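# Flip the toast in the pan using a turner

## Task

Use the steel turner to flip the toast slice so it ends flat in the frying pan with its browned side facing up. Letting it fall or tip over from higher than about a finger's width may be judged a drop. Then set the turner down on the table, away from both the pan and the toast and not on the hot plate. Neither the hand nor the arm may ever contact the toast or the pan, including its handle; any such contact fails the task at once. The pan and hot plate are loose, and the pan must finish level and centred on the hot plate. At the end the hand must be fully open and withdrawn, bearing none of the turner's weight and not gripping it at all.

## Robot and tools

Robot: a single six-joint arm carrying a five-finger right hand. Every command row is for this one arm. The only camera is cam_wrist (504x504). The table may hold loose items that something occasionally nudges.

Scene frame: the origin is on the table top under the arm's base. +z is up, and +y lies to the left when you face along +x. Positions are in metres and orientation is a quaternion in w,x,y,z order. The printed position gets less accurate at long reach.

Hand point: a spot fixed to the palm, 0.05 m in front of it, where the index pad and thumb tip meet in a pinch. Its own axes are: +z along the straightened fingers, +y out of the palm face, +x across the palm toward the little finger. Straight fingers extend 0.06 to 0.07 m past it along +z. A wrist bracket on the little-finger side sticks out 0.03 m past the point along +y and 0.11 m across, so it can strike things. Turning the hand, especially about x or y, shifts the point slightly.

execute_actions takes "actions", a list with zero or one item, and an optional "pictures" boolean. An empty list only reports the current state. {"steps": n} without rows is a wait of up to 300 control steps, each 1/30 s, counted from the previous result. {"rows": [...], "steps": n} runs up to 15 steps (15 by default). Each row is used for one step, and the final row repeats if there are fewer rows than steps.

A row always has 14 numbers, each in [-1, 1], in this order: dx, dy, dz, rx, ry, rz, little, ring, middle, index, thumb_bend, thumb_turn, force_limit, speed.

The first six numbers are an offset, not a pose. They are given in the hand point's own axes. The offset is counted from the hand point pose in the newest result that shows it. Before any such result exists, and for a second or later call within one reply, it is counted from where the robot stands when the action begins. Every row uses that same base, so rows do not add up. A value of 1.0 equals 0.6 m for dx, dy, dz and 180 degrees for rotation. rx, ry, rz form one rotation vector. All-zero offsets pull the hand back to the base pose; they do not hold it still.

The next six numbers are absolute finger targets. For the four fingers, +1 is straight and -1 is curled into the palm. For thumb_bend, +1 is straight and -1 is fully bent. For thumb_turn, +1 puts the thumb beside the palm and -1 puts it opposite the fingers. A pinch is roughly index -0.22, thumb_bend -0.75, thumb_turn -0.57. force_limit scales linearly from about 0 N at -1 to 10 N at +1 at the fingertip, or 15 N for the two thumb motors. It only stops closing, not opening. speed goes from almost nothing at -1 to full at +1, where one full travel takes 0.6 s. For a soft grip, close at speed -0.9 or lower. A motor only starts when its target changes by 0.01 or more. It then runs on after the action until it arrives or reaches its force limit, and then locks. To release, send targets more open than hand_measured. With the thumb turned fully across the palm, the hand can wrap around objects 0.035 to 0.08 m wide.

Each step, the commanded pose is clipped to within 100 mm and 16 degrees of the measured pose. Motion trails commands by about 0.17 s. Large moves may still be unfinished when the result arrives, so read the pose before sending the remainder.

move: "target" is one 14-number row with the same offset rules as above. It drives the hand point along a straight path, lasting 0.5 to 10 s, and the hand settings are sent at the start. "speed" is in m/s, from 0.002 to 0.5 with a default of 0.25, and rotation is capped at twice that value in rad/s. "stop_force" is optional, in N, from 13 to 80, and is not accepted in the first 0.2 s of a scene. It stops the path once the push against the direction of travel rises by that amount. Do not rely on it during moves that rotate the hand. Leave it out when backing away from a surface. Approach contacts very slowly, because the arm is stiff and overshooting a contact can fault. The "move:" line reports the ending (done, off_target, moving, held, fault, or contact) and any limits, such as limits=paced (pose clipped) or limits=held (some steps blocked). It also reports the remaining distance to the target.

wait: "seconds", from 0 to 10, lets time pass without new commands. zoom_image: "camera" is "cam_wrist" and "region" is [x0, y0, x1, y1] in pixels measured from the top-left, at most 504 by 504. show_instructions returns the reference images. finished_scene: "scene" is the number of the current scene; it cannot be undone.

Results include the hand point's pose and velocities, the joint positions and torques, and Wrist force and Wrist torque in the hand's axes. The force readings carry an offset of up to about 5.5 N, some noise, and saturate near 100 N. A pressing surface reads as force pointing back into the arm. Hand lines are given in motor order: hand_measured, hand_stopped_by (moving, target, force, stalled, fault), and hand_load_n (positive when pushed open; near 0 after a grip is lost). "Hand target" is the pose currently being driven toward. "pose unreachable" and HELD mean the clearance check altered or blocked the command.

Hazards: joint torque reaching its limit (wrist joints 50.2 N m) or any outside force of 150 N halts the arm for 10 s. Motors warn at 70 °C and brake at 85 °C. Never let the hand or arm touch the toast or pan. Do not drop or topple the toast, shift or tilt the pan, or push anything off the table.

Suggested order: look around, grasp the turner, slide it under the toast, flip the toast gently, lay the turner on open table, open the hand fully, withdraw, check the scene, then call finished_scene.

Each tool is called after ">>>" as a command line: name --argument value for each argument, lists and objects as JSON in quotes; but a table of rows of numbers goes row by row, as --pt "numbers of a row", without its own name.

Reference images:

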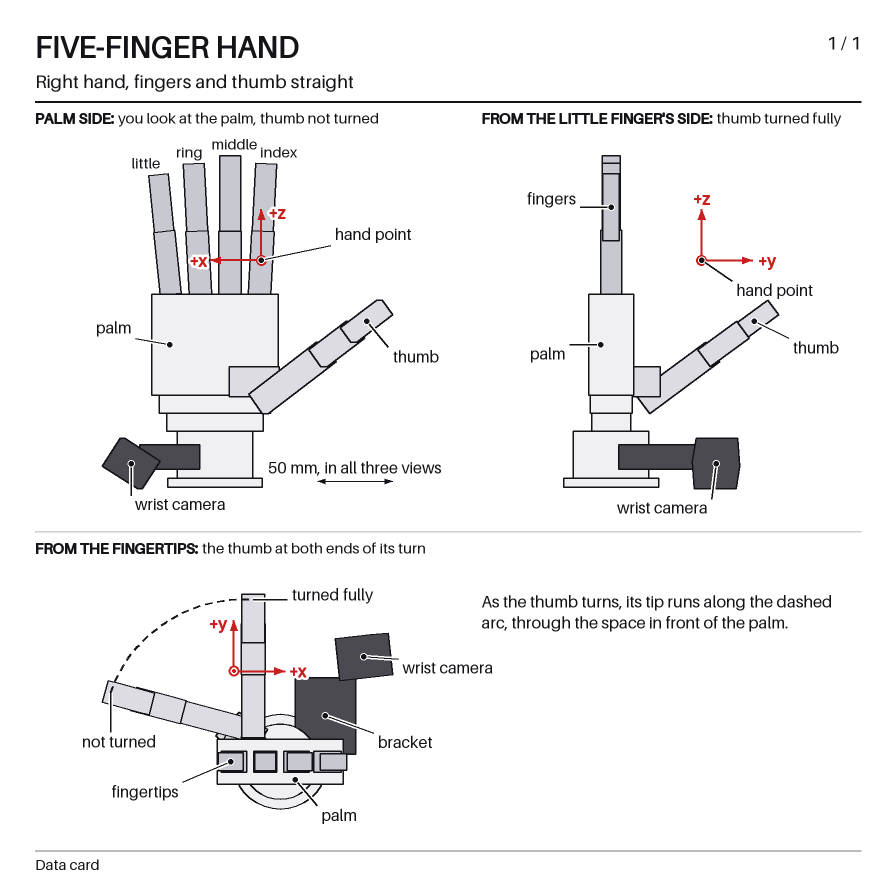

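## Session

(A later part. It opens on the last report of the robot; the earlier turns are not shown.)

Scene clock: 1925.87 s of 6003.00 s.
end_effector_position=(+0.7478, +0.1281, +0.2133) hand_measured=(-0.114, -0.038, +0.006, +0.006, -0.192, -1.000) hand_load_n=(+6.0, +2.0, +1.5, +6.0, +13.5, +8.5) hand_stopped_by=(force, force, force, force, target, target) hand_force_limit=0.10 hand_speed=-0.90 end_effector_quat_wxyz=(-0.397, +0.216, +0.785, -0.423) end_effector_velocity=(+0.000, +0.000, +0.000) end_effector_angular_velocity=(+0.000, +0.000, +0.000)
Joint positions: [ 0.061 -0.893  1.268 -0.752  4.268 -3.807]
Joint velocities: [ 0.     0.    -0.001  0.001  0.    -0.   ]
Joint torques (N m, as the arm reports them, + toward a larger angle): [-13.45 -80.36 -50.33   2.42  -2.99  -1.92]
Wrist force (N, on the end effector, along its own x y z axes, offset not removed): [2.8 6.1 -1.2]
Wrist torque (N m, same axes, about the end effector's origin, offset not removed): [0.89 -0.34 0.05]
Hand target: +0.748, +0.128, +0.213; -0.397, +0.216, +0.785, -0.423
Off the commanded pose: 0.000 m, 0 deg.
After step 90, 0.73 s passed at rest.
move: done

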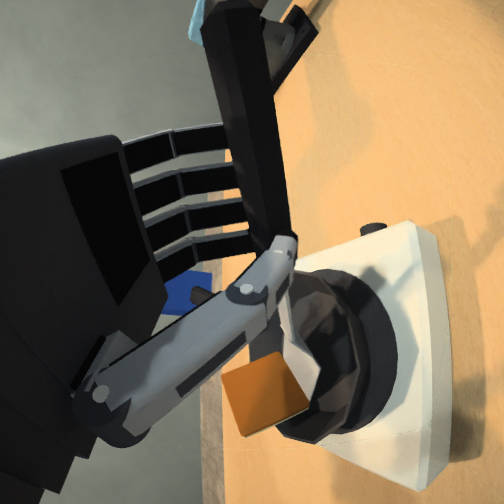

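>>> move --target '[0.0195, 0.0057, 0.001, 0, 0, 0, -0.36, -0.36, -0.45, -0.45, -0.2, -1, 0.1, -0.9]' --speed 0.004

>>> zoom_image --camera "cam_wrist" --region '[170, 250, 420, 500]'

Scene clock: 1940.57 s of 6003.00 s.
end_effector_position=(+0.7405, +0.1375, +0.2154) hand_measured=(-0.114, -0.038, +0.006, +0.006, -0.192, -1.000) hand_load_n=(+5.5, +1.5, +1.5, +6.0, +14.0, +8.5) hand_stopped_by=(force, force, force, force, target, target) hand_force_limit=0.10 hand_speed=-0.90 end_effector_quat_wxyz=(-0.397, +0.216, +0.785, -0.423) end_effector_velocity=(+0.000, +0.000, +0.000) end_effector_angular_velocity=(-0.000, -0.003, +0.000)
Joint positions: [ 0.071 -0.902  1.278 -0.752  4.278 -3.803]
Joint velocities: [ 0.    -0.001  0.001 -0.003 -0.     0.   ]
Joint torques (N m, as the arm reports them, + toward a larger angle): [   8.08 -106.66  -33.63   -1.38    2.11    2.02]
Wrist force (N, on the end effector, along its own x y z axes, offset not removed): [0.0 4.7 -1.2]
Wrist torque (N m, same axes, about the end effector's origin, offset not removed): [0.66 -0.08 -0.21]
Hand target: +0.740, +0.138, +0.215; -0.397, +0.216, +0.785, -0.423
Off the commanded pose: 0.000 m, 0 deg.
After step 90, 8.40 s passed at rest.
move: done

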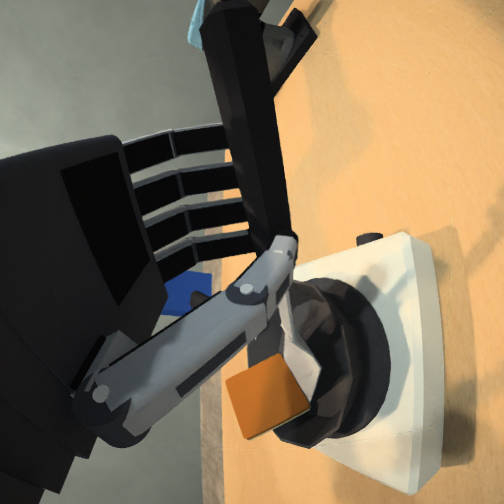

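Region (170, 250, 420, 500) of cam_wrist's 504x504 image, scaled by 2.016, with more detail than that image has.

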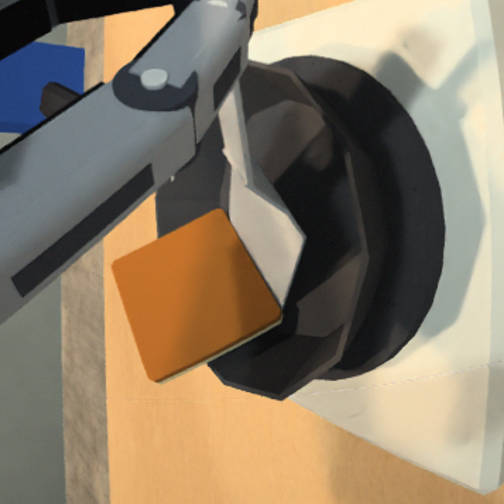

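>>> move --target '[-0.0195, -0.0057, -0.001, 0, 0, 0, -0.36, -0.36, -0.45, -0.45, -0.2, -1, 0.1, -0.9]' --speed 0.005

>>> move --target '[-0.006, -0.0029, -0.0007, 0, 0, 0, -0.36, -0.36, -0.45, -0.45, -0.2, -1, 0.1, -0.9]' --speed 0.003

>>> zoom_image --camera "cam_wrist" --region '[170, 250, 420, 500]'

Scene clock: 1948.37 s of 6003.00 s.
end_effector_position=(+0.7478, +0.1281, +0.2133) hand_measured=(-0.114, -0.038, +0.006, +0.006, -0.192, -1.000) hand_load_n=(+6.0, +2.0, +1.5, +6.0, +13.5, +8.5) hand_stopped_by=(force, force, force, force, target, target) hand_force_limit=0.10 hand_speed=-0.90 end_effector_quat_wxyz=(-0.397, +0.216, +0.785, -0.423) end_effector_velocity=(+0.000, -0.001, -0.000) end_effector_angular_velocity=(-0.001, +0.002, +0.001)
Joint positions: [ 0.061 -0.893  1.268 -0.752  4.268 -3.807]
Joint velocities: [-0.001  0.001 -0.001  0.001 -0.002 -0.   ]
Joint torques (N m, as the arm reports them, + toward a larger angle): [-13.83 -77.72 -50.72   2.36  -2.83  -2.05]
Wrist force (N, on the end effector, along its own x y z axes, offset not removed): [0.3 6.1 -1.0]
Wrist torque (N m, same axes, about the end effector's origin, offset not removed): [0.77 -0.07 -0.08]
Hand target: +0.748, +0.128, +0.213; -0.397, +0.216, +0.785, -0.423
Off the commanded pose: 0.000 m, 0 deg.
After step 90, 2.13 s passed at rest.
move: done

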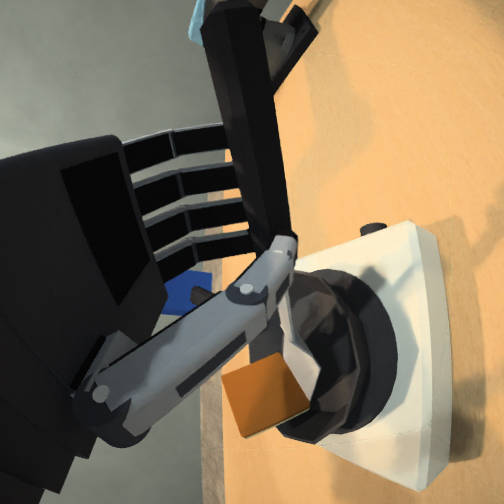

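Scene clock: 1949.93 s of 6003.00 s.
end_effector_position=(+0.7502, +0.1250, +0.2133) hand_measured=(-0.114, -0.038, +0.006, +0.006, -0.192, -1.000) hand_load_n=(+6.0, +2.0, +1.5, +6.0, +13.5, +8.5) hand_stopped_by=(force, force, force, force, target, target) hand_force_limit=0.10 hand_speed=-0.90 end_effector_quat_wxyz=(-0.397, +0.216, +0.785, -0.423) end_effector_velocity=(+0.001, -0.001, -0.000) end_effector_angular_velocity=(+0.000, -0.001, -0.001)
Joint positions: [ 0.057 -0.89   1.264 -0.751  4.265 -3.808]
Joint velocities: [-0.001  0.    -0.001 -0.001  0.    -0.   ]
Joint torques (N m, as the arm reports them, + toward a larger angle): [-13.19 -78.31 -50.28   2.3   -2.82  -1.91]
Wrist force (N, on the end effector, along its own x y z axes, offset not removed): [1.5 2.6 0.2]
Wrist torque (N m, same axes, about the end effector's origin, offset not removed): [0.19 0.09 -0.13]
Hand target: +0.750, +0.125, +0.213; -0.397, +0.216, +0.785, -0.423
Off the commanded pose: 0.000 m, 0 deg.
move: done

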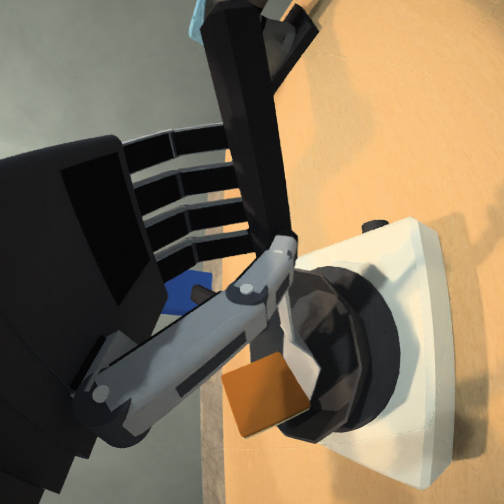

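Region (170, 250, 420, 500) of cam_wrist's 504x504 image, scaled by 2.016, with more detail than that image has.

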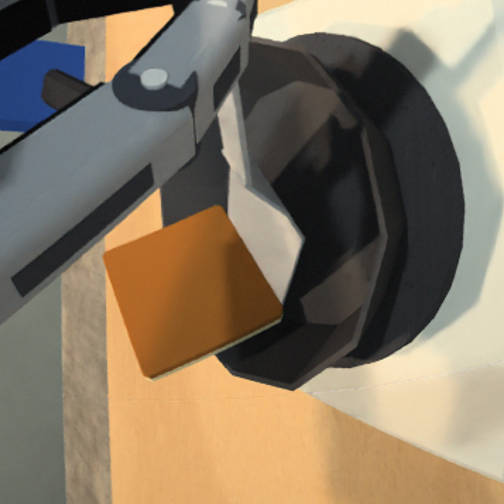

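>>> move --target '[0.006, 0.0029, 0.0007, 0, 0, 0, -0.36, -0.36, -0.45, -0.45, -0.2, -1, 0.1, -0.9]' --speed 0.003

>>> move --target '[0.004, -0.0077, -0.003, 0, 0, 0, -0.36, -0.36, -0.45, -0.45, -0.2, -1, 0.1, -0.9]' --speed 0.003

>>> zoom_image --camera "cam_wrist" --region '[170, 250, 420, 500]'

Scene clock: 1974.17 s of 6003.00 s.
end_effector_position=(+0.7478, +0.1281, +0.2133) hand_measured=(-0.114, -0.038, +0.006, +0.006, -0.192, -1.000) hand_load_n=(+6.0, +2.0, +1.5, +6.0, +13.5, +8.5) hand_stopped_by=(force, force, force, force, target, target) hand_force_limit=0.10 hand_speed=-0.90 end_effector_quat_wxyz=(-0.397, +0.216, +0.785, -0.423) end_effector_velocity=(-0.000, +0.001, +0.001) end_effector_angular_velocity=(+0.000, -0.003, -0.000)
Joint positions: [ 0.061 -0.893  1.268 -0.752  4.268 -3.807]
Joint velocities: [ 0.001 -0.002  0.001 -0.002  0.001  0.   ]
Joint torques (N m, as the arm reports them, + toward a larger angle): [   9.47 -106.25  -34.     -1.45    1.93    1.87]
Wrist force (N, on the end effector, along its own x y z axes, offset not removed): [2.9 7.4 -2.2]
Wrist torque (N m, same axes, about the end effector's origin, offset not removed): [1.01 -0.37 0.19]
Hand target: +0.748, +0.128, +0.213; -0.397, +0.216, +0.785, -0.423
Off the commanded pose: 0.000 m, 0 deg.
After step 90, 19.63 s passed at rest.
move: done

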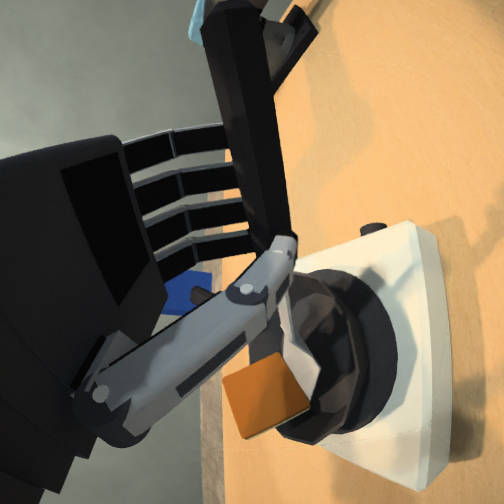

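Scene clock: 1976.23 s of 6003.00 s.
end_effector_position=(+0.7478, +0.1281, +0.2187) hand_measured=(-0.114, -0.038, +0.006, +0.006, -0.192, -1.000) hand_load_n=(+5.5, +1.5, +1.0, +6.0, +14.0, +8.5) hand_stopped_by=(force, force, force, force, target, target) hand_force_limit=0.10 hand_speed=-0.90 end_effector_quat_wxyz=(-0.397, +0.216, +0.785, -0.423) end_effector_velocity=(-0.000, +0.001, +0.000) end_effector_angular_velocity=(+0.001, -0.000, +0.000)
Joint positions: [ 0.061 -0.896  1.263 -0.744  4.268 -3.807]
Joint velocities: [ 0.001 -0.    -0.001  0.     0.001 -0.   ]
Joint torques (N m, as the arm reports them, + toward a larger angle): [ -12.96 -107.57  -51.5     2.63   -2.74   -1.66]
Wrist force (N, on the end effector, along its own x y z axes, offset not removed): [2.9 4.4 -1.4]
Wrist torque (N m, same axes, about the end effector's origin, offset not removed): [0.55 -0.41 -0.10]
Hand target: +0.748, +0.128, +0.219; -0.397, +0.216, +0.785, -0.423
Off the commanded pose: 0.000 m, 0 deg.
move: done

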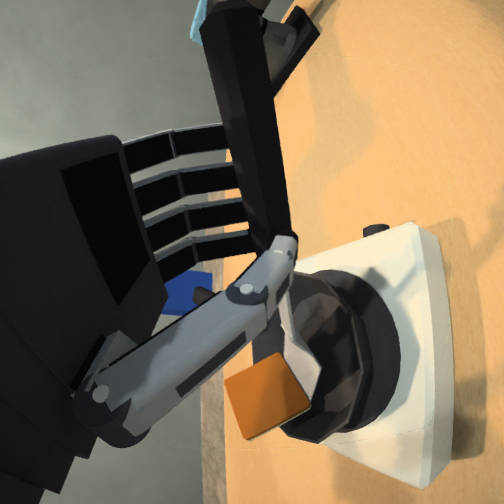

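Region (170, 250, 420, 500) of cam_wrist's 504x504 image, scaled by 2.016, with more detail than that image has.

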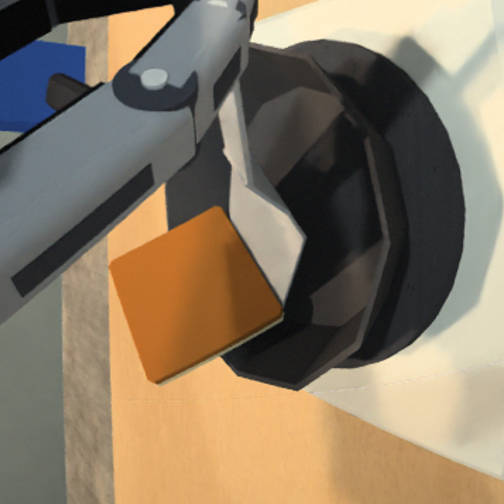

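>>> move --target '[-0.01, -0.0002, 0.0005, 0, 0, 0, -0.36, -0.36, -0.45, -0.45, -0.2, -1, 0.1, -0.9]' --speed 0.003

>>> zoom_image --camera "cam_wrist" --region '[170, 250, 420, 500]'

Scene clock: 1987.50 s of 6003.00 s.
end_effector_position=(+0.7511, +0.1239, +0.2161) hand_measured=(-0.114, -0.038, +0.006, +0.006, -0.192, -1.000) hand_load_n=(+5.5, +1.5, +1.0, +6.0, +14.0, +8.5) hand_stopped_by=(force, force, force, force, target, target) hand_force_limit=0.10 hand_speed=-0.90 end_effector_quat_wxyz=(-0.397, +0.216, +0.785, -0.423) end_effector_velocity=(+0.001, -0.000, -0.001) end_effector_angular_velocity=(-0.000, -0.000, +0.002)
Joint positions: [ 0.056 -0.891  1.26  -0.746  4.264 -3.809]
Joint velocities: [ 0.     0.001 -0.001 -0.001 -0.002 -0.   ]
Joint torques (N m, as the arm reports them, + toward a larger angle): [-14.83 -78.43 -51.3   -1.29  -2.83  -1.75]
Wrist force (N, on the end effector, along its own x y z axes, offset not removed): [-2.6 5.5 2.6]
Wrist torque (N m, same axes, about the end effector's origin, offset not removed): [0.46 0.30 -0.30]
Hand target: +0.751, +0.124, +0.216; -0.397, +0.216, +0.785, -0.423
Off the commanded pose: 0.000 m, 0 deg.
After step 90, 6.03 s passed at rest.
move: done

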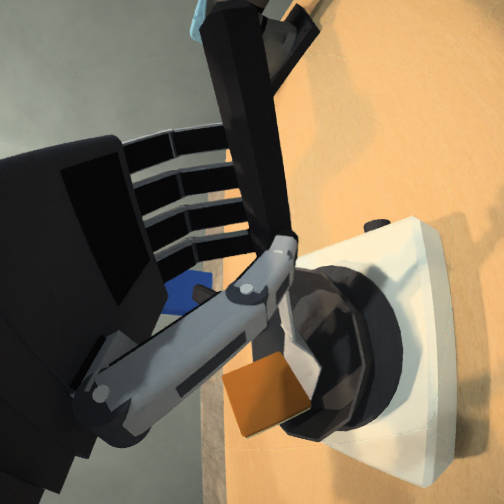

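Region (170, 250, 420, 500) of cam_wrist's 504x504 image, scaled by 2.016, with more detail than that image has.

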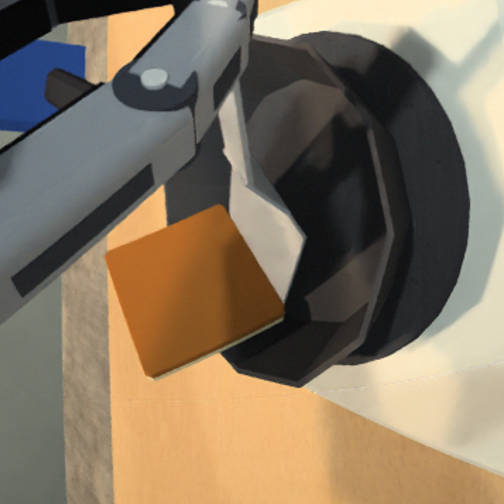

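>>> move --target '[-0.0006, -0.0046, -0.0017, 0, 0, 0, -0.36, -0.36, -0.45, -0.45, -0.2, -1, 0.1, -0.9]' --speed 0.003

>>> move --target '[-0.0083, 0.0005, 0.0007, 0, 0, 0, -0.36, -0.36, -0.45, -0.45, -0.2, -1, 0.1, -0.9]' --speed 0.003

>>> zoom_image --camera "cam_wrist" --region '[170, 250, 420, 500]'

Scene clock: 1995.23 s of 6003.00 s.
end_effector_position=(+0.7521, +0.1227, +0.2185) hand_measured=(-0.114, -0.038, +0.006, +0.006, -0.192, -1.000) hand_load_n=(+5.5, +1.5, +1.0, +6.0, +14.0, +8.5) hand_stopped_by=(force, force, force, force, target, target) hand_force_limit=0.10 hand_speed=-0.90 end_effector_quat_wxyz=(-0.397, +0.216, +0.785, -0.423) end_effector_velocity=(+0.000, -0.001, +0.000) end_effector_angular_velocity=(-0.001, -0.002, +0.001)
Joint positions: [ 0.055 -0.892  1.256 -0.742  4.263 -3.809]
Joint velocities: [-0.001 -0.001 -0.    -0.001 -0.001  0.   ]
Joint torques (N m, as the arm reports them, + toward a larger angle): [ -12.68 -107.34  -51.3     2.     -2.74   -1.7 ]
Wrist force (N, on the end effector, along its own x y z axes, offset not removed): [1.0 6.0 -0.2]
Wrist torque (N m, same axes, about the end effector's origin, offset not removed): [0.76 -0.18 -0.19]
Hand target: +0.752, +0.123, +0.219; -0.397, +0.216, +0.785, -0.423
Off the commanded pose: 0.000 m, 0 deg.
After step 90, 3.53 s passed at rest.
move: done

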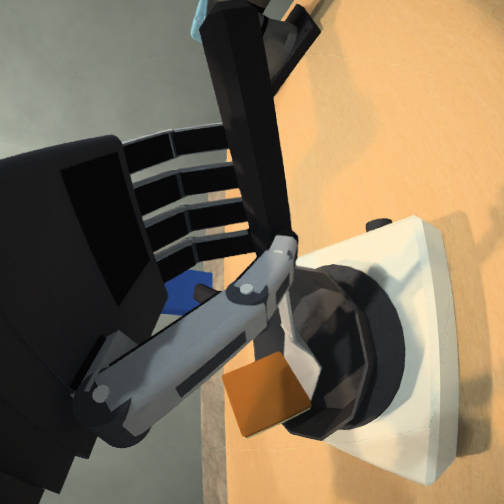

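Scene clock: 1997.13 s of 6003.00 s.
end_effector_position=(+0.7547, +0.1193, +0.2159) hand_measured=(-0.114, -0.038, +0.006, +0.006, -0.192, -1.000) hand_load_n=(+5.0, +1.5, +1.5, +6.5, +14.0, +8.5) hand_stopped_by=(force, force, force, force, target, target) hand_force_limit=0.10 hand_speed=-0.90 end_effector_quat_wxyz=(-0.397, +0.216, +0.785, -0.423) end_effector_velocity=(-0.000, -0.000, -0.001) end_effector_angular_velocity=(+0.000, +0.002, -0.001)
Joint positions: [ 0.051 -0.887  1.254 -0.745  4.259 -3.811]
Joint velocities: [-0.001  0.001 -0.     0.001  0.001 -0.   ]
Joint torques (N m, as the arm reports them, + toward a larger angle): [-12.69 -80.48 -51.77  -1.8   -2.79  -1.73]
Wrist force (N, on the end effector, along its own x y z axes, offset not removed): [1.1 3.8 -1.9]
Wrist torque (N m, same axes, about the end effector's origin, offset not removed): [0.61 -0.03 -0.28]
Hand target: +0.755, +0.119, +0.216; -0.397, +0.216, +0.785, -0.423
Off the commanded pose: 0.000 m, 0 deg.
move: done

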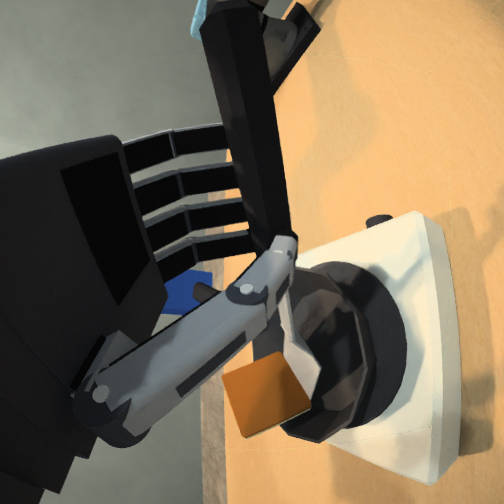

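Region (170, 250, 420, 500) of cam_wrist's 504x504 image, scaled by 2.016, with more detail than that image has.

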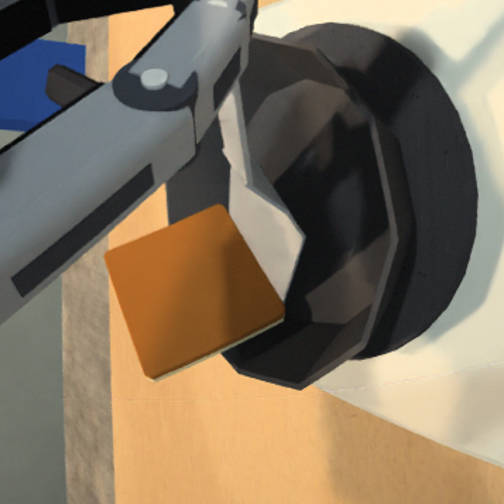

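>>> move --target '[0.0209, 0.003, -0.0001, 0, 0, 0, -0.36, -0.36, -0.45, -0.45, -0.2, -1, 0.1, -0.9]' --speed 0.004

>>> zoom_image --camera "cam_wrist" --region '[170, 250, 420, 500]'

Scene clock: 2014.83 s of 6003.00 s.
end_effector_position=(+0.7474, +0.1287, +0.2200) hand_measured=(-0.114, -0.038, +0.006, +0.006, -0.192, -1.000) hand_load_n=(+5.5, +1.5, +1.5, +6.0, +14.0, +8.5) hand_stopped_by=(force, force, force, force, target, target) hand_force_limit=0.10 hand_speed=-0.90 end_effector_quat_wxyz=(-0.397, +0.216, +0.785, -0.423) end_effector_velocity=(+0.000, +0.001, +0.000) end_effector_angular_velocity=(+0.000, -0.002, -0.001)
Joint positions: [ 0.061 -0.897  1.263 -0.742  4.269 -3.807]
Joint velocities: [ 0.    -0.001  0.    -0.001  0.001  0.   ]
Joint torques (N m, as the arm reports them, + toward a larger angle): [   8.07 -108.39  -34.02    2.63    1.99    2.06]
Wrist force (N, on the end effector, along its own x y z axes, offset not removed): [-0.4 6.3 -0.7]
Wrist torque (N m, same axes, about the end effector's origin, offset not removed): [0.82 0.05 -0.08]
Hand target: +0.747, +0.129, +0.220; -0.397, +0.216, +0.785, -0.423
Off the commanded pose: 0.000 m, 0 deg.
After step 90, 11.30 s passed at rest.
move: done

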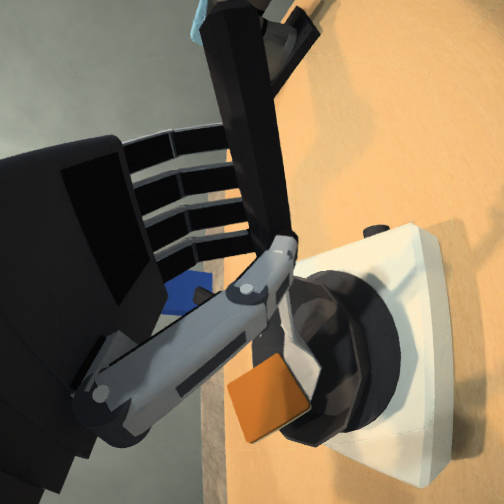

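Region (170, 250, 420, 500) of cam_wrist's 504x504 image, scaled by 2.016, with more detail than that image has.

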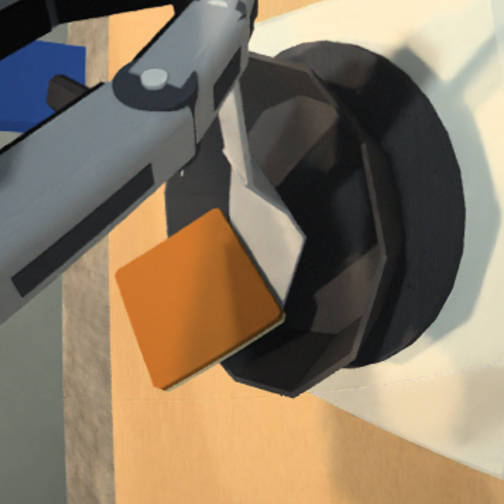

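>>> move --target '[0.0134, -0.0041, -0.0022, 0, 0, 0, -0.36, -0.36, -0.45, -0.45, -0.2, -1, 0.1, -0.9]' --speed 0.004

>>> zoom_image --camera "cam_wrist" --region '[170, 250, 420, 500]'

Scene clock: 2022.20 s of 6003.00 s.
end_effector_position=(+0.7437, +0.1334, +0.2259) hand_measured=(-0.114, -0.038, +0.006, +0.006, -0.192, -1.000) hand_load_n=(+5.5, +1.5, +1.5, +6.0, +14.0, +8.5) hand_stopped_by=(force, force, force, force, target, target) hand_force_limit=0.10 hand_speed=-0.90 end_effector_quat_wxyz=(-0.397, +0.216, +0.785, -0.423) end_effector_velocity=(-0.000, +0.000, +0.001) end_effector_angular_velocity=(-0.000, -0.001, +0.000)
Joint positions: [ 0.066 -0.905  1.264 -0.736  4.274 -3.805]
Joint velocities: [ 0.001 -0.001  0.001 -0.     0.     0.   ]
Joint torques (N m, as the arm reports them, + toward a larger angle): [   9.21 -105.78  -34.59    2.22    1.96    1.94]
Wrist force (N, on the end effector, along its own x y z axes, offset not removed): [-0.3 5.4 -2.2]
Wrist torque (N m, same axes, about the end effector's origin, offset not removed): [0.85 0.07 -0.14]
Hand target: +0.744, +0.133, +0.226; -0.397, +0.216, +0.785, -0.423
Off the commanded pose: 0.000 m, 0 deg.
After step 90, 2.03 s passed at rest.
move: done

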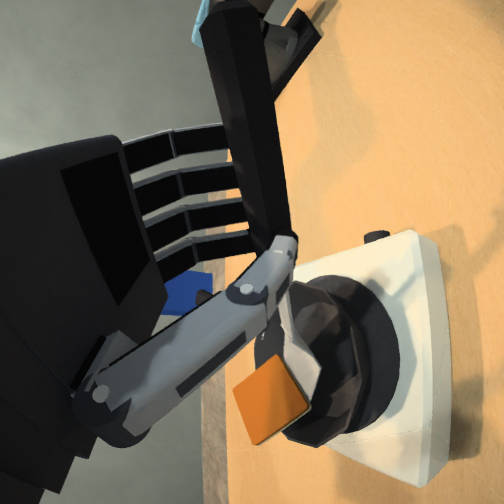

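Region (170, 250, 420, 500) of cam_wrist's 504x504 image, scaled by 2.016, with more detail than that image has.

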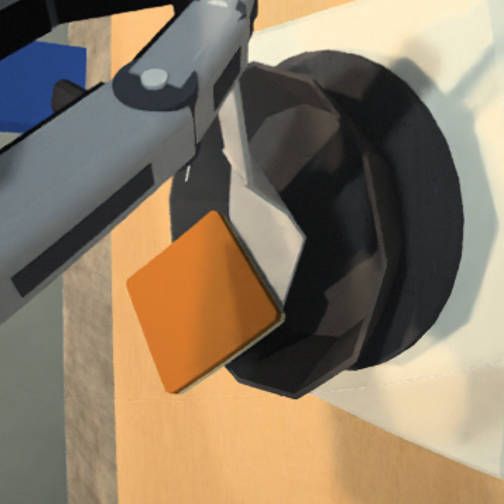

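>>> zoom_image --camera "cam_wrist" --region '[250, 330, 350, 430]'

Region (250, 330, 350, 430) of cam_wrist's 504x504 image, scaled by 5.040, with more detail than that image has.

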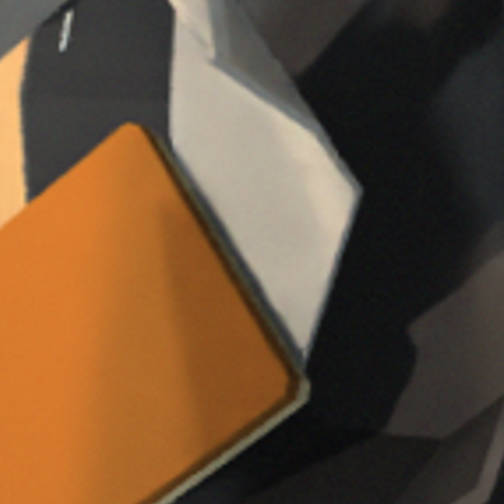

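>>> move --target '[0.0074, 0.048, 0.017, 0.0023, -0.0152, 0.0417, -0.36, -0.36, -0.45, -0.45, -0.2, -1, 0.1, -0.9]' --speed 0.012

>>> zoom_image --camera "cam_wrist" --region '[220, 310, 380, 470]'

Scene clock: 2042.77 s of 6003.00 s.
end_effector_position=(+0.7330, +0.1471, +0.2006) hand_measured=(-0.114, -0.038, +0.006, +0.006, -0.192, -1.000) hand_load_n=(+5.5, +1.5, +1.5, +6.0, +14.0, +8.5) hand_stopped_by=(force, force, force, force, target, target) hand_force_limit=0.10 hand_speed=-0.90 end_effector_quat_wxyz=(-0.350, +0.255, +0.777, -0.456) end_effector_velocity=(+0.000, +0.000, -0.000) end_effector_angular_velocity=(-0.004, -0.006, -0.000)
Joint positions: [ 0.101 -0.916  1.328 -0.804  4.263 -3.67 ]
Joint velocities: [ 0.001 -0.001  0.002 -0.003 -0.001  0.006]
Joint torques (N m, as the arm reports them, + toward a larger angle): [   7.23 -104.3   -33.77   -1.39   -2.7     1.95]
Wrist force (N, on the end effector, along its own x y z axes, offset not removed): [-1.6 6.6 -4.3]
Wrist torque (N m, same axes, about the end effector's origin, offset not removed): [0.97 0.40 -0.29]
Hand target: +0.733, +0.147, +0.201; -0.350, +0.255, +0.777, -0.456
Off the commanded pose: 0.000 m, 0 deg.
After step 90, 11.53 s passed at rest.
move: done

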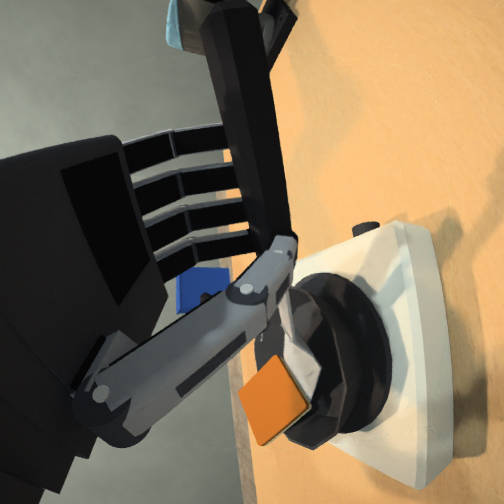

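Region (220, 310, 380, 470) of cam_wrist's 504x504 image, scaled by 3.150, with more detail than that image has.

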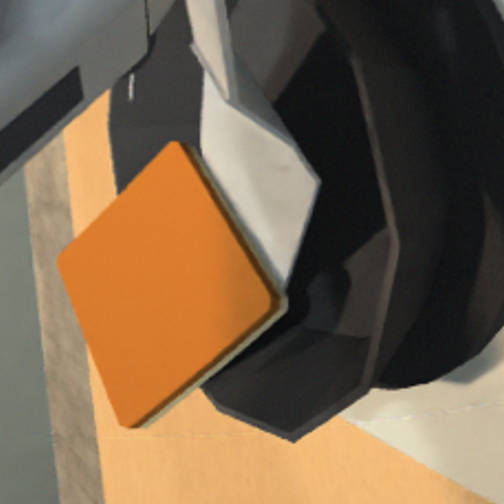

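Now slide the blade forward along its own plane.

>>> move --target '[-0.0167, -0.0003, 0.0008, 0, 0, 0, -0.36, -0.36, -0.45, -0.45, -0.2, -1, 0.1, -0.9]' --speed 0.004

>>> zoom_image --camera "cam_wrist" --region '[220, 310, 380, 470]'

Scene clock: 2048.10 s of 6003.00 s.
end_effector_position=(+0.7388, +0.1397, +0.1975) hand_measured=(-0.114, -0.038, +0.006, +0.006, -0.192, -1.000) hand_load_n=(+5.5, +1.5, +1.5, +6.0, +14.0, +8.5) hand_stopped_by=(force, force, force, force, target, target) hand_force_limit=0.10 hand_speed=-0.90 end_effector_quat_wxyz=(-0.350, +0.255, +0.777, -0.456) end_effector_velocity=(+0.001, -0.001, -0.000) end_effector_angular_velocity=(+0.000, -0.001, -0.001)
Joint positions: [ 0.092 -0.909  1.321 -0.807  4.255 -3.673]
Joint velocities: [-0.002  0.    -0.001 -0.001 -0.    -0.   ]
Joint torques (N m, as the arm reports them, + toward a larger angle): [-12.23 -78.31 -51.08  -1.49  -2.62  -1.81]
Wrist force (N, on the end effector, along its own x y z axes, offset not removed): [-2.5 4.9 0.6]
Wrist torque (N m, same axes, about the end effector's origin, offset not removed): [0.47 0.37 -0.40]
Hand target: +0.739, +0.140, +0.197; -0.350, +0.255, +0.777, -0.456
Off the commanded pose: 0.000 m, 0 deg.
move: done

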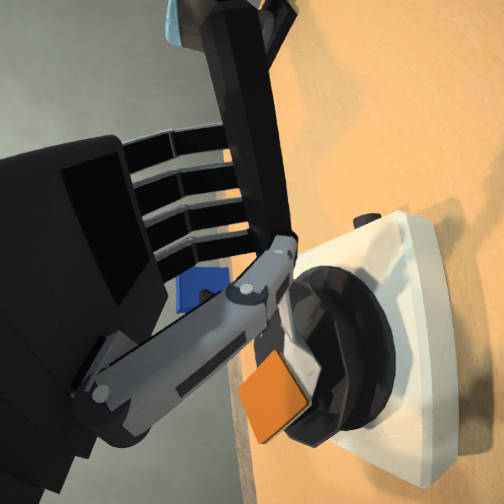

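Region (220, 310, 380, 470) of cam_wrist's 504x504 image, scaled by 3.150, with more detail than that image has.

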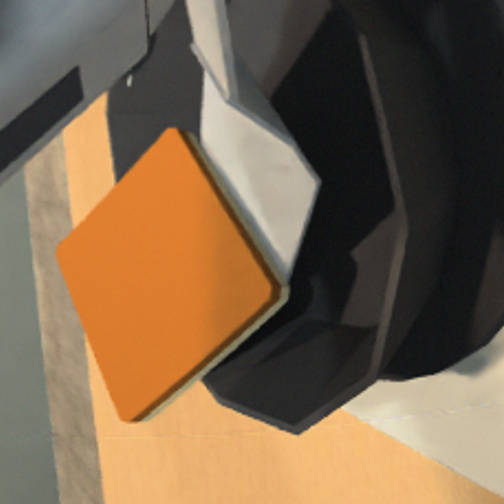

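>>> move --target '[0.0212, 0.0151, 0.0043, 0, 0, 0, -0.36, -0.36, -0.45, -0.45, -0.2, -1, 0.1, -0.9]' --speed 0.005

>>> zoom_image --camera "cam_wrist" --region '[200, 290, 400, 490]'

Scene clock: 2064.23 s of 6003.00 s.
end_effector_position=(+0.7297, +0.1515, +0.1927) hand_measured=(-0.114, -0.038, +0.006, +0.006, -0.192, -1.000) hand_load_n=(+5.5, +1.5, +1.5, +6.0, +14.0, +8.5) hand_stopped_by=(force, force, force, force, target, target) hand_force_limit=0.10 hand_speed=-0.90 end_effector_quat_wxyz=(-0.350, +0.255, +0.777, -0.456) end_effector_velocity=(-0.001, +0.001, -0.001) end_effector_angular_velocity=(-0.001, +0.001, +0.001)
Joint positions: [ 0.106 -0.914  1.338 -0.817  4.267 -3.668]
Joint velocities: [ 0.001 -0.     0.001 -0.     0.     0.001]
Joint torques (N m, as the arm reports them, + toward a larger angle): [   8.68 -105.01  -32.75   -1.31    1.7     2.25]
Wrist force (N, on the end effector, along its own x y z axes, offset not removed): [0.6 7.5 -1.8]
Wrist torque (N m, same axes, about the end effector's origin, offset not removed): [1.17 -0.12 -0.05]
Hand target: +0.730, +0.152, +0.193; -0.350, +0.255, +0.777, -0.456
Off the commanded pose: 0.000 m, 0 deg.
After step 90, 9.73 s passed at rest.
move: done

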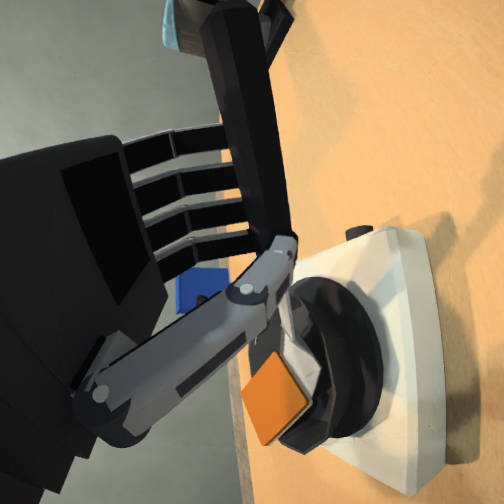

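Region (200, 290, 400, 490) of cam_wrist's 504x504 image, scaled by 2.520, with more detail than that image has.

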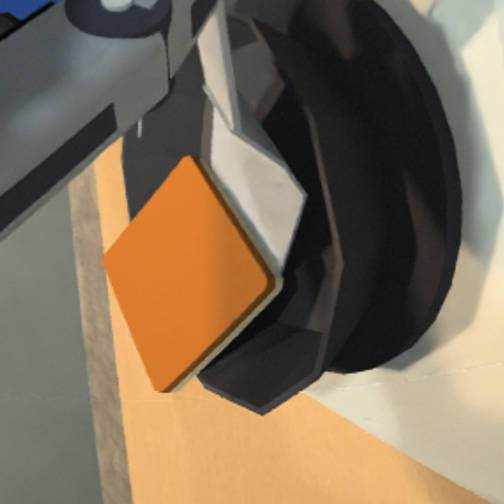

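>>> move --target '[0.0227, 0.0107, 0.0026, 0, 0, 0, -0.36, -0.36, -0.45, -0.45, -0.2, -1, 0.1, -0.9]' --speed 0.005

>>> zoom_image --camera "cam_wrist" --region '[200, 290, 400, 490]'

Scene clock: 2071.57 s of 6003.00 s.
end_effector_position=(+0.7205, +0.1632, +0.1907) hand_measured=(-0.114, -0.038, +0.006, +0.006, -0.192, -1.000) hand_load_n=(+5.0, +1.5, +1.5, +6.5, +13.5, +9.0) hand_stopped_by=(force, force, force, force, target, target) hand_force_limit=0.10 hand_speed=-0.90 end_effector_quat_wxyz=(-0.350, +0.255, +0.777, -0.456) end_effector_velocity=(-0.001, +0.001, -0.000) end_effector_angular_velocity=(+0.001, -0.001, -0.001)
Joint positions: [ 0.12  -0.92   1.353 -0.822  4.28  -3.662]
Joint velocities: [ 0.001 -0.001  0.001 -0.001  0.002 -0.   ]
Joint torques (N m, as the arm reports them, + toward a larger angle): [  10.22 -103.91  -33.58   -1.38    2.46    1.85]
Wrist force (N, on the end effector, along its own x y z axes, offset not removed): [1.9 5.2 -2.5]
Wrist torque (N m, same axes, about the end effector's origin, offset not removed): [1.00 -0.29 0.21]
Hand target: +0.720, +0.163, +0.191; -0.350, +0.255, +0.777, -0.456
Off the commanded pose: 0.000 m, 0 deg.
After step 90, 1.10 s passed at rest.
move: done

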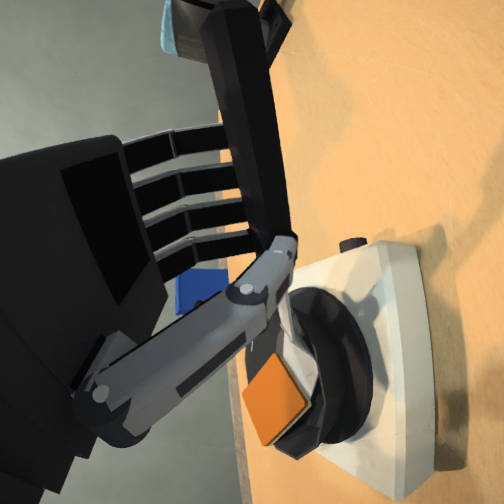

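Region (200, 290, 400, 490) of cam_wrist's 504x504 image, scaled by 2.520, with more detail than that image has.

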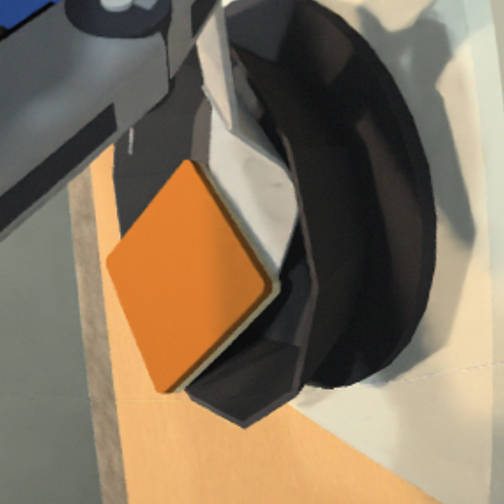

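>>> move --target '[-0.0099, -0.0339, -0.0118, -0.0017, 0.0114, -0.0313, -0.36, -0.36, -0.45, -0.45, -0.2, -1, 0.1, -0.9]' --speed 0.01

>>> zoom_image --camera "cam_wrist" --region '[200, 290, 400, 490]'

Scene clock: 2080.97 s of 6003.00 s.
end_effector_position=(+0.7281, +0.1535, +0.2092) hand_measured=(-0.114, -0.038, +0.006, +0.006, -0.192, -1.000) hand_load_n=(+5.5, +1.5, +1.0, +6.0, +14.0, +8.5) hand_stopped_by=(force, force, force, force, target, target) hand_force_limit=0.10 hand_speed=-0.90 end_effector_quat_wxyz=(-0.385, +0.226, +0.784, -0.432) end_effector_velocity=(+0.001, -0.000, +0.001) end_effector_angular_velocity=(+0.003, +0.002, +0.002)
Joint positions: [ 0.094 -0.914  1.309 -0.773  4.289 -3.764]
Joint velocities: [-0.    -0.    -0.002  0.002 -0.001 -0.005]
Joint torques (N m, as the arm reports them, + toward a larger angle): [-12.27 -77.04 -50.85   2.49   1.98  -1.53]
Wrist force (N, on the end effector, along its own x y z axes, offset not removed): [-0.5 6.1 -0.6]
Wrist torque (N m, same axes, about the end effector's origin, offset not removed): [0.75 0.07 -0.45]
Hand target: +0.728, +0.153, +0.209; -0.386, +0.226, +0.784, -0.432
Off the commanded pose: 0.000 m, 0 deg.
After step 90, 0.93 s passed at rest.
move: done

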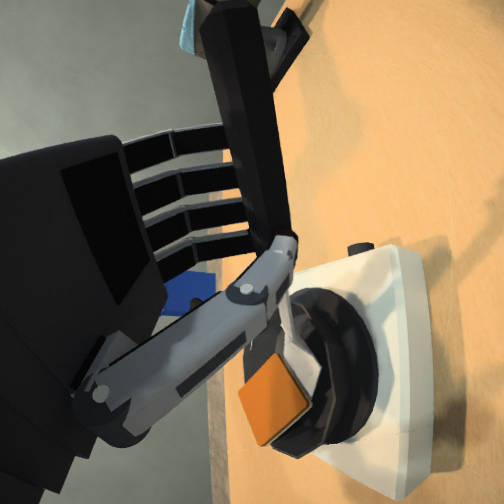

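Region (200, 290, 400, 490) of cam_wrist's 504x504 image, scaled by 2.520, with more detail than that image has.

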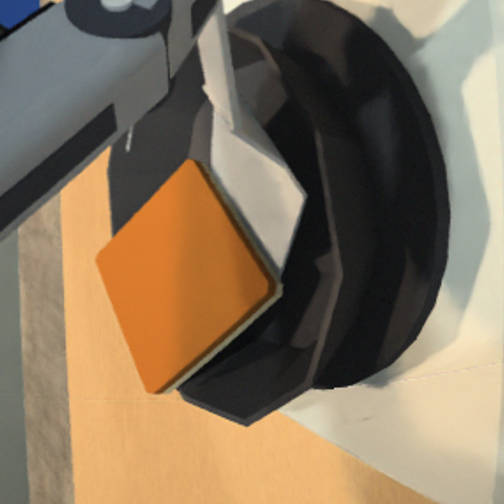

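>>> move --target '[0.0112, 0.0074, 0.0021, 0, 0, 0, -0.36, -0.36, -0.45, -0.45, -0.2, -1, 0.1, -0.9]' --speed 0.004

>>> zoom_image --camera "cam_wrist" --region '[200, 290, 400, 490]'

Scene clock: 2105.80 s of 6003.00 s.
end_effector_position=(+0.7233, +0.1597, +0.2078) hand_measured=(-0.114, -0.038, +0.006, +0.006, -0.192, -1.000) hand_load_n=(+5.5, +1.5, +1.5, +6.0, +14.0, +8.5) hand_stopped_by=(force, force, force, force, target, target) hand_force_limit=0.10 hand_speed=-0.90 end_effector_quat_wxyz=(-0.385, +0.226, +0.784, -0.432) end_effector_velocity=(-0.000, +0.001, -0.001) end_effector_angular_velocity=(-0.000, -0.000, -0.000)
Joint positions: [ 0.101 -0.917  1.318 -0.777  4.295 -3.761]
Joint velocities: [ 0.001  0.     0.001 -0.001  0.001  0.   ]
Joint torques (N m, as the arm reports them, + toward a larger angle): [   9.16 -104.53  -33.34   -1.3     2.35    1.95]
Wrist force (N, on the end effector, along its own x y z axes, offset not removed): [-1.0 4.9 -1.7]
Wrist torque (N m, same axes, about the end effector's origin, offset not removed): [0.60 0.07 -0.29]
Hand target: +0.723, +0.160, +0.208; -0.385, +0.226, +0.784, -0.432
Off the commanded pose: 0.000 m, 0 deg.
After step 90, 19.57 s passed at rest.
move: done

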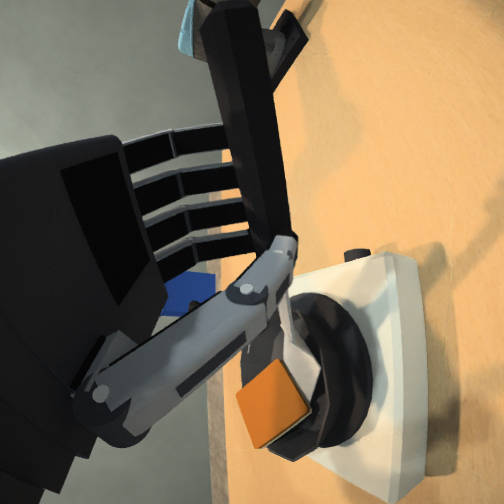

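Region (200, 290, 400, 490) of cam_wrist's 504x504 image, scaled by 2.520, with more detail than that image has.

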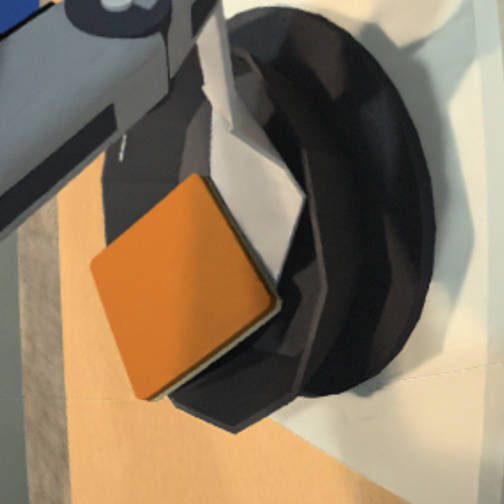

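>>> move --target '[0.02, 0.0004, -0.001, 0, 0, 0, -0.36, -0.36, -0.45, -0.45, -0.2, -1, 0.1, -0.9]' --speed 0.015

>>> move --target '[0.0453, -0.0951, -0.0371, 0, 0, 0, -0.36, -0.36, -0.45, -0.45, -0.2, -1, 0.1, -0.9]' --speed 0.05

Scene clock: 2127.57 s of 6003.00 s.
end_effector_position=(+0.7167, +0.1682, +0.2126) hand_measured=(-0.114, -0.038, +0.006, +0.006, -0.192, -1.000) hand_load_n=(+5.5, +1.5, +1.5, +6.0, +14.0, +8.5) hand_stopped_by=(force, force, force, force, target, target) hand_force_limit=0.10 hand_speed=-0.90 end_effector_quat_wxyz=(-0.385, +0.226, +0.784, -0.432) end_effector_velocity=(-0.002, +0.002, +0.001) end_effector_angular_velocity=(+0.000, +0.000, -0.000)
Joint positions: [ 0.111 -0.926  1.324 -0.772  4.304 -3.757]
Joint velocities: [ 0.003 -0.002  0.002  0.001  0.003  0.001]
Joint torques (N m, as the arm reports them, + toward a larger angle): [   9.09 -103.9   -32.87    2.29    2.03    2.07]
Wrist force (N, on the end effector, along its own x y z axes, offset not removed): [-0.5 4.4 0.6]
Wrist torque (N m, same axes, about the end effector's origin, offset not removed): [0.35 0.05 -0.15]
Hand target: +0.717, +0.168, +0.213; -0.385, +0.226, +0.784, -0.432
Off the commanded pose: 0.000 m, 0 deg.
After step 90, 17.70 s passed at rest.
move: done

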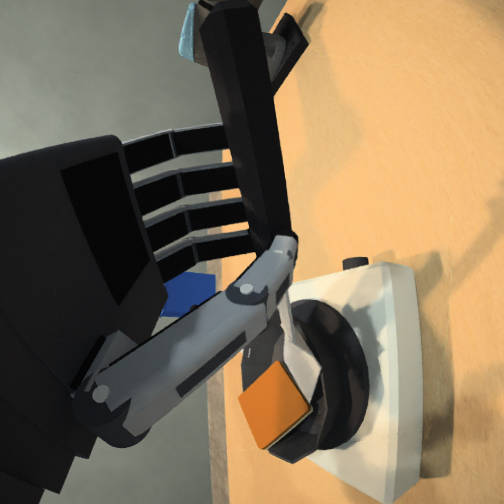

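Scene clock: 2129.30 s of 6003.00 s.
end_effector_position=(+0.7171, +0.1680, +0.2792) hand_measured=(-0.114, -0.038, +0.006, +0.006, -0.192, -1.000) hand_load_n=(+5.5, +1.5, +1.5, +6.0, +14.0, +8.5) hand_stopped_by=(force, force, force, force, target, target) hand_force_limit=0.10 hand_speed=-0.90 end_effector_quat_wxyz=(-0.385, +0.226, +0.784, -0.432) end_effector_velocity=(-0.000, +0.000, +0.002) end_effector_angular_velocity=(-0.000, +0.002, +0.001)
Joint positions: [ 0.109 -0.965  1.264 -0.674  4.303 -3.757]
Joint velocities: [ 0.001 -0.    -0.003  0.005 -0.     0.   ]
Joint torques (N m, as the arm reports them, + toward a larger angle): [ -13.55 -100.    -51.58    2.89   -2.67   -1.44]
Wrist force (N, on the end effector, along its own x y z axes, offset not removed): [1.3 7.3 -1.3]
Wrist torque (N m, same axes, about the end effector's origin, offset not removed): [0.95 -0.03 0.00]
Hand target: +0.717, +0.168, +0.280; -0.385, +0.226, +0.784, -0.432
Off the commanded pose: 0.000 m, 0 deg.
move: done

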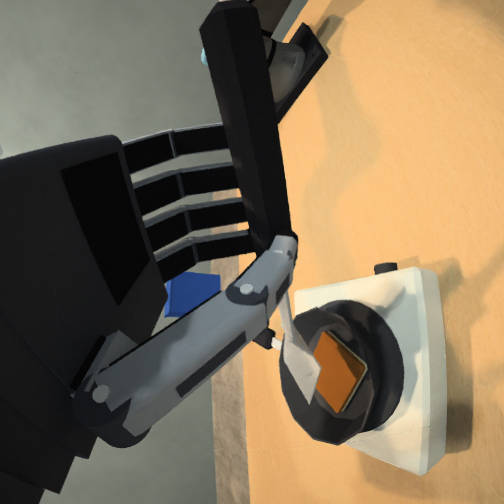

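>>> zoom_image --camera "cam_wrist" --region '[240, 250, 470, 480]'

Region (240, 250, 470, 480) of cam_wrist's 504x504 image, scaled by 2.191, with more detail than that image has.

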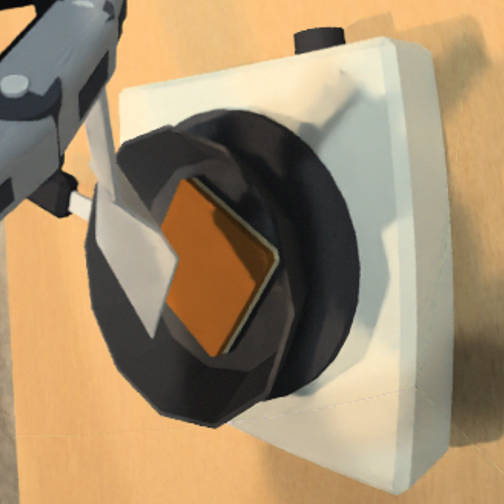

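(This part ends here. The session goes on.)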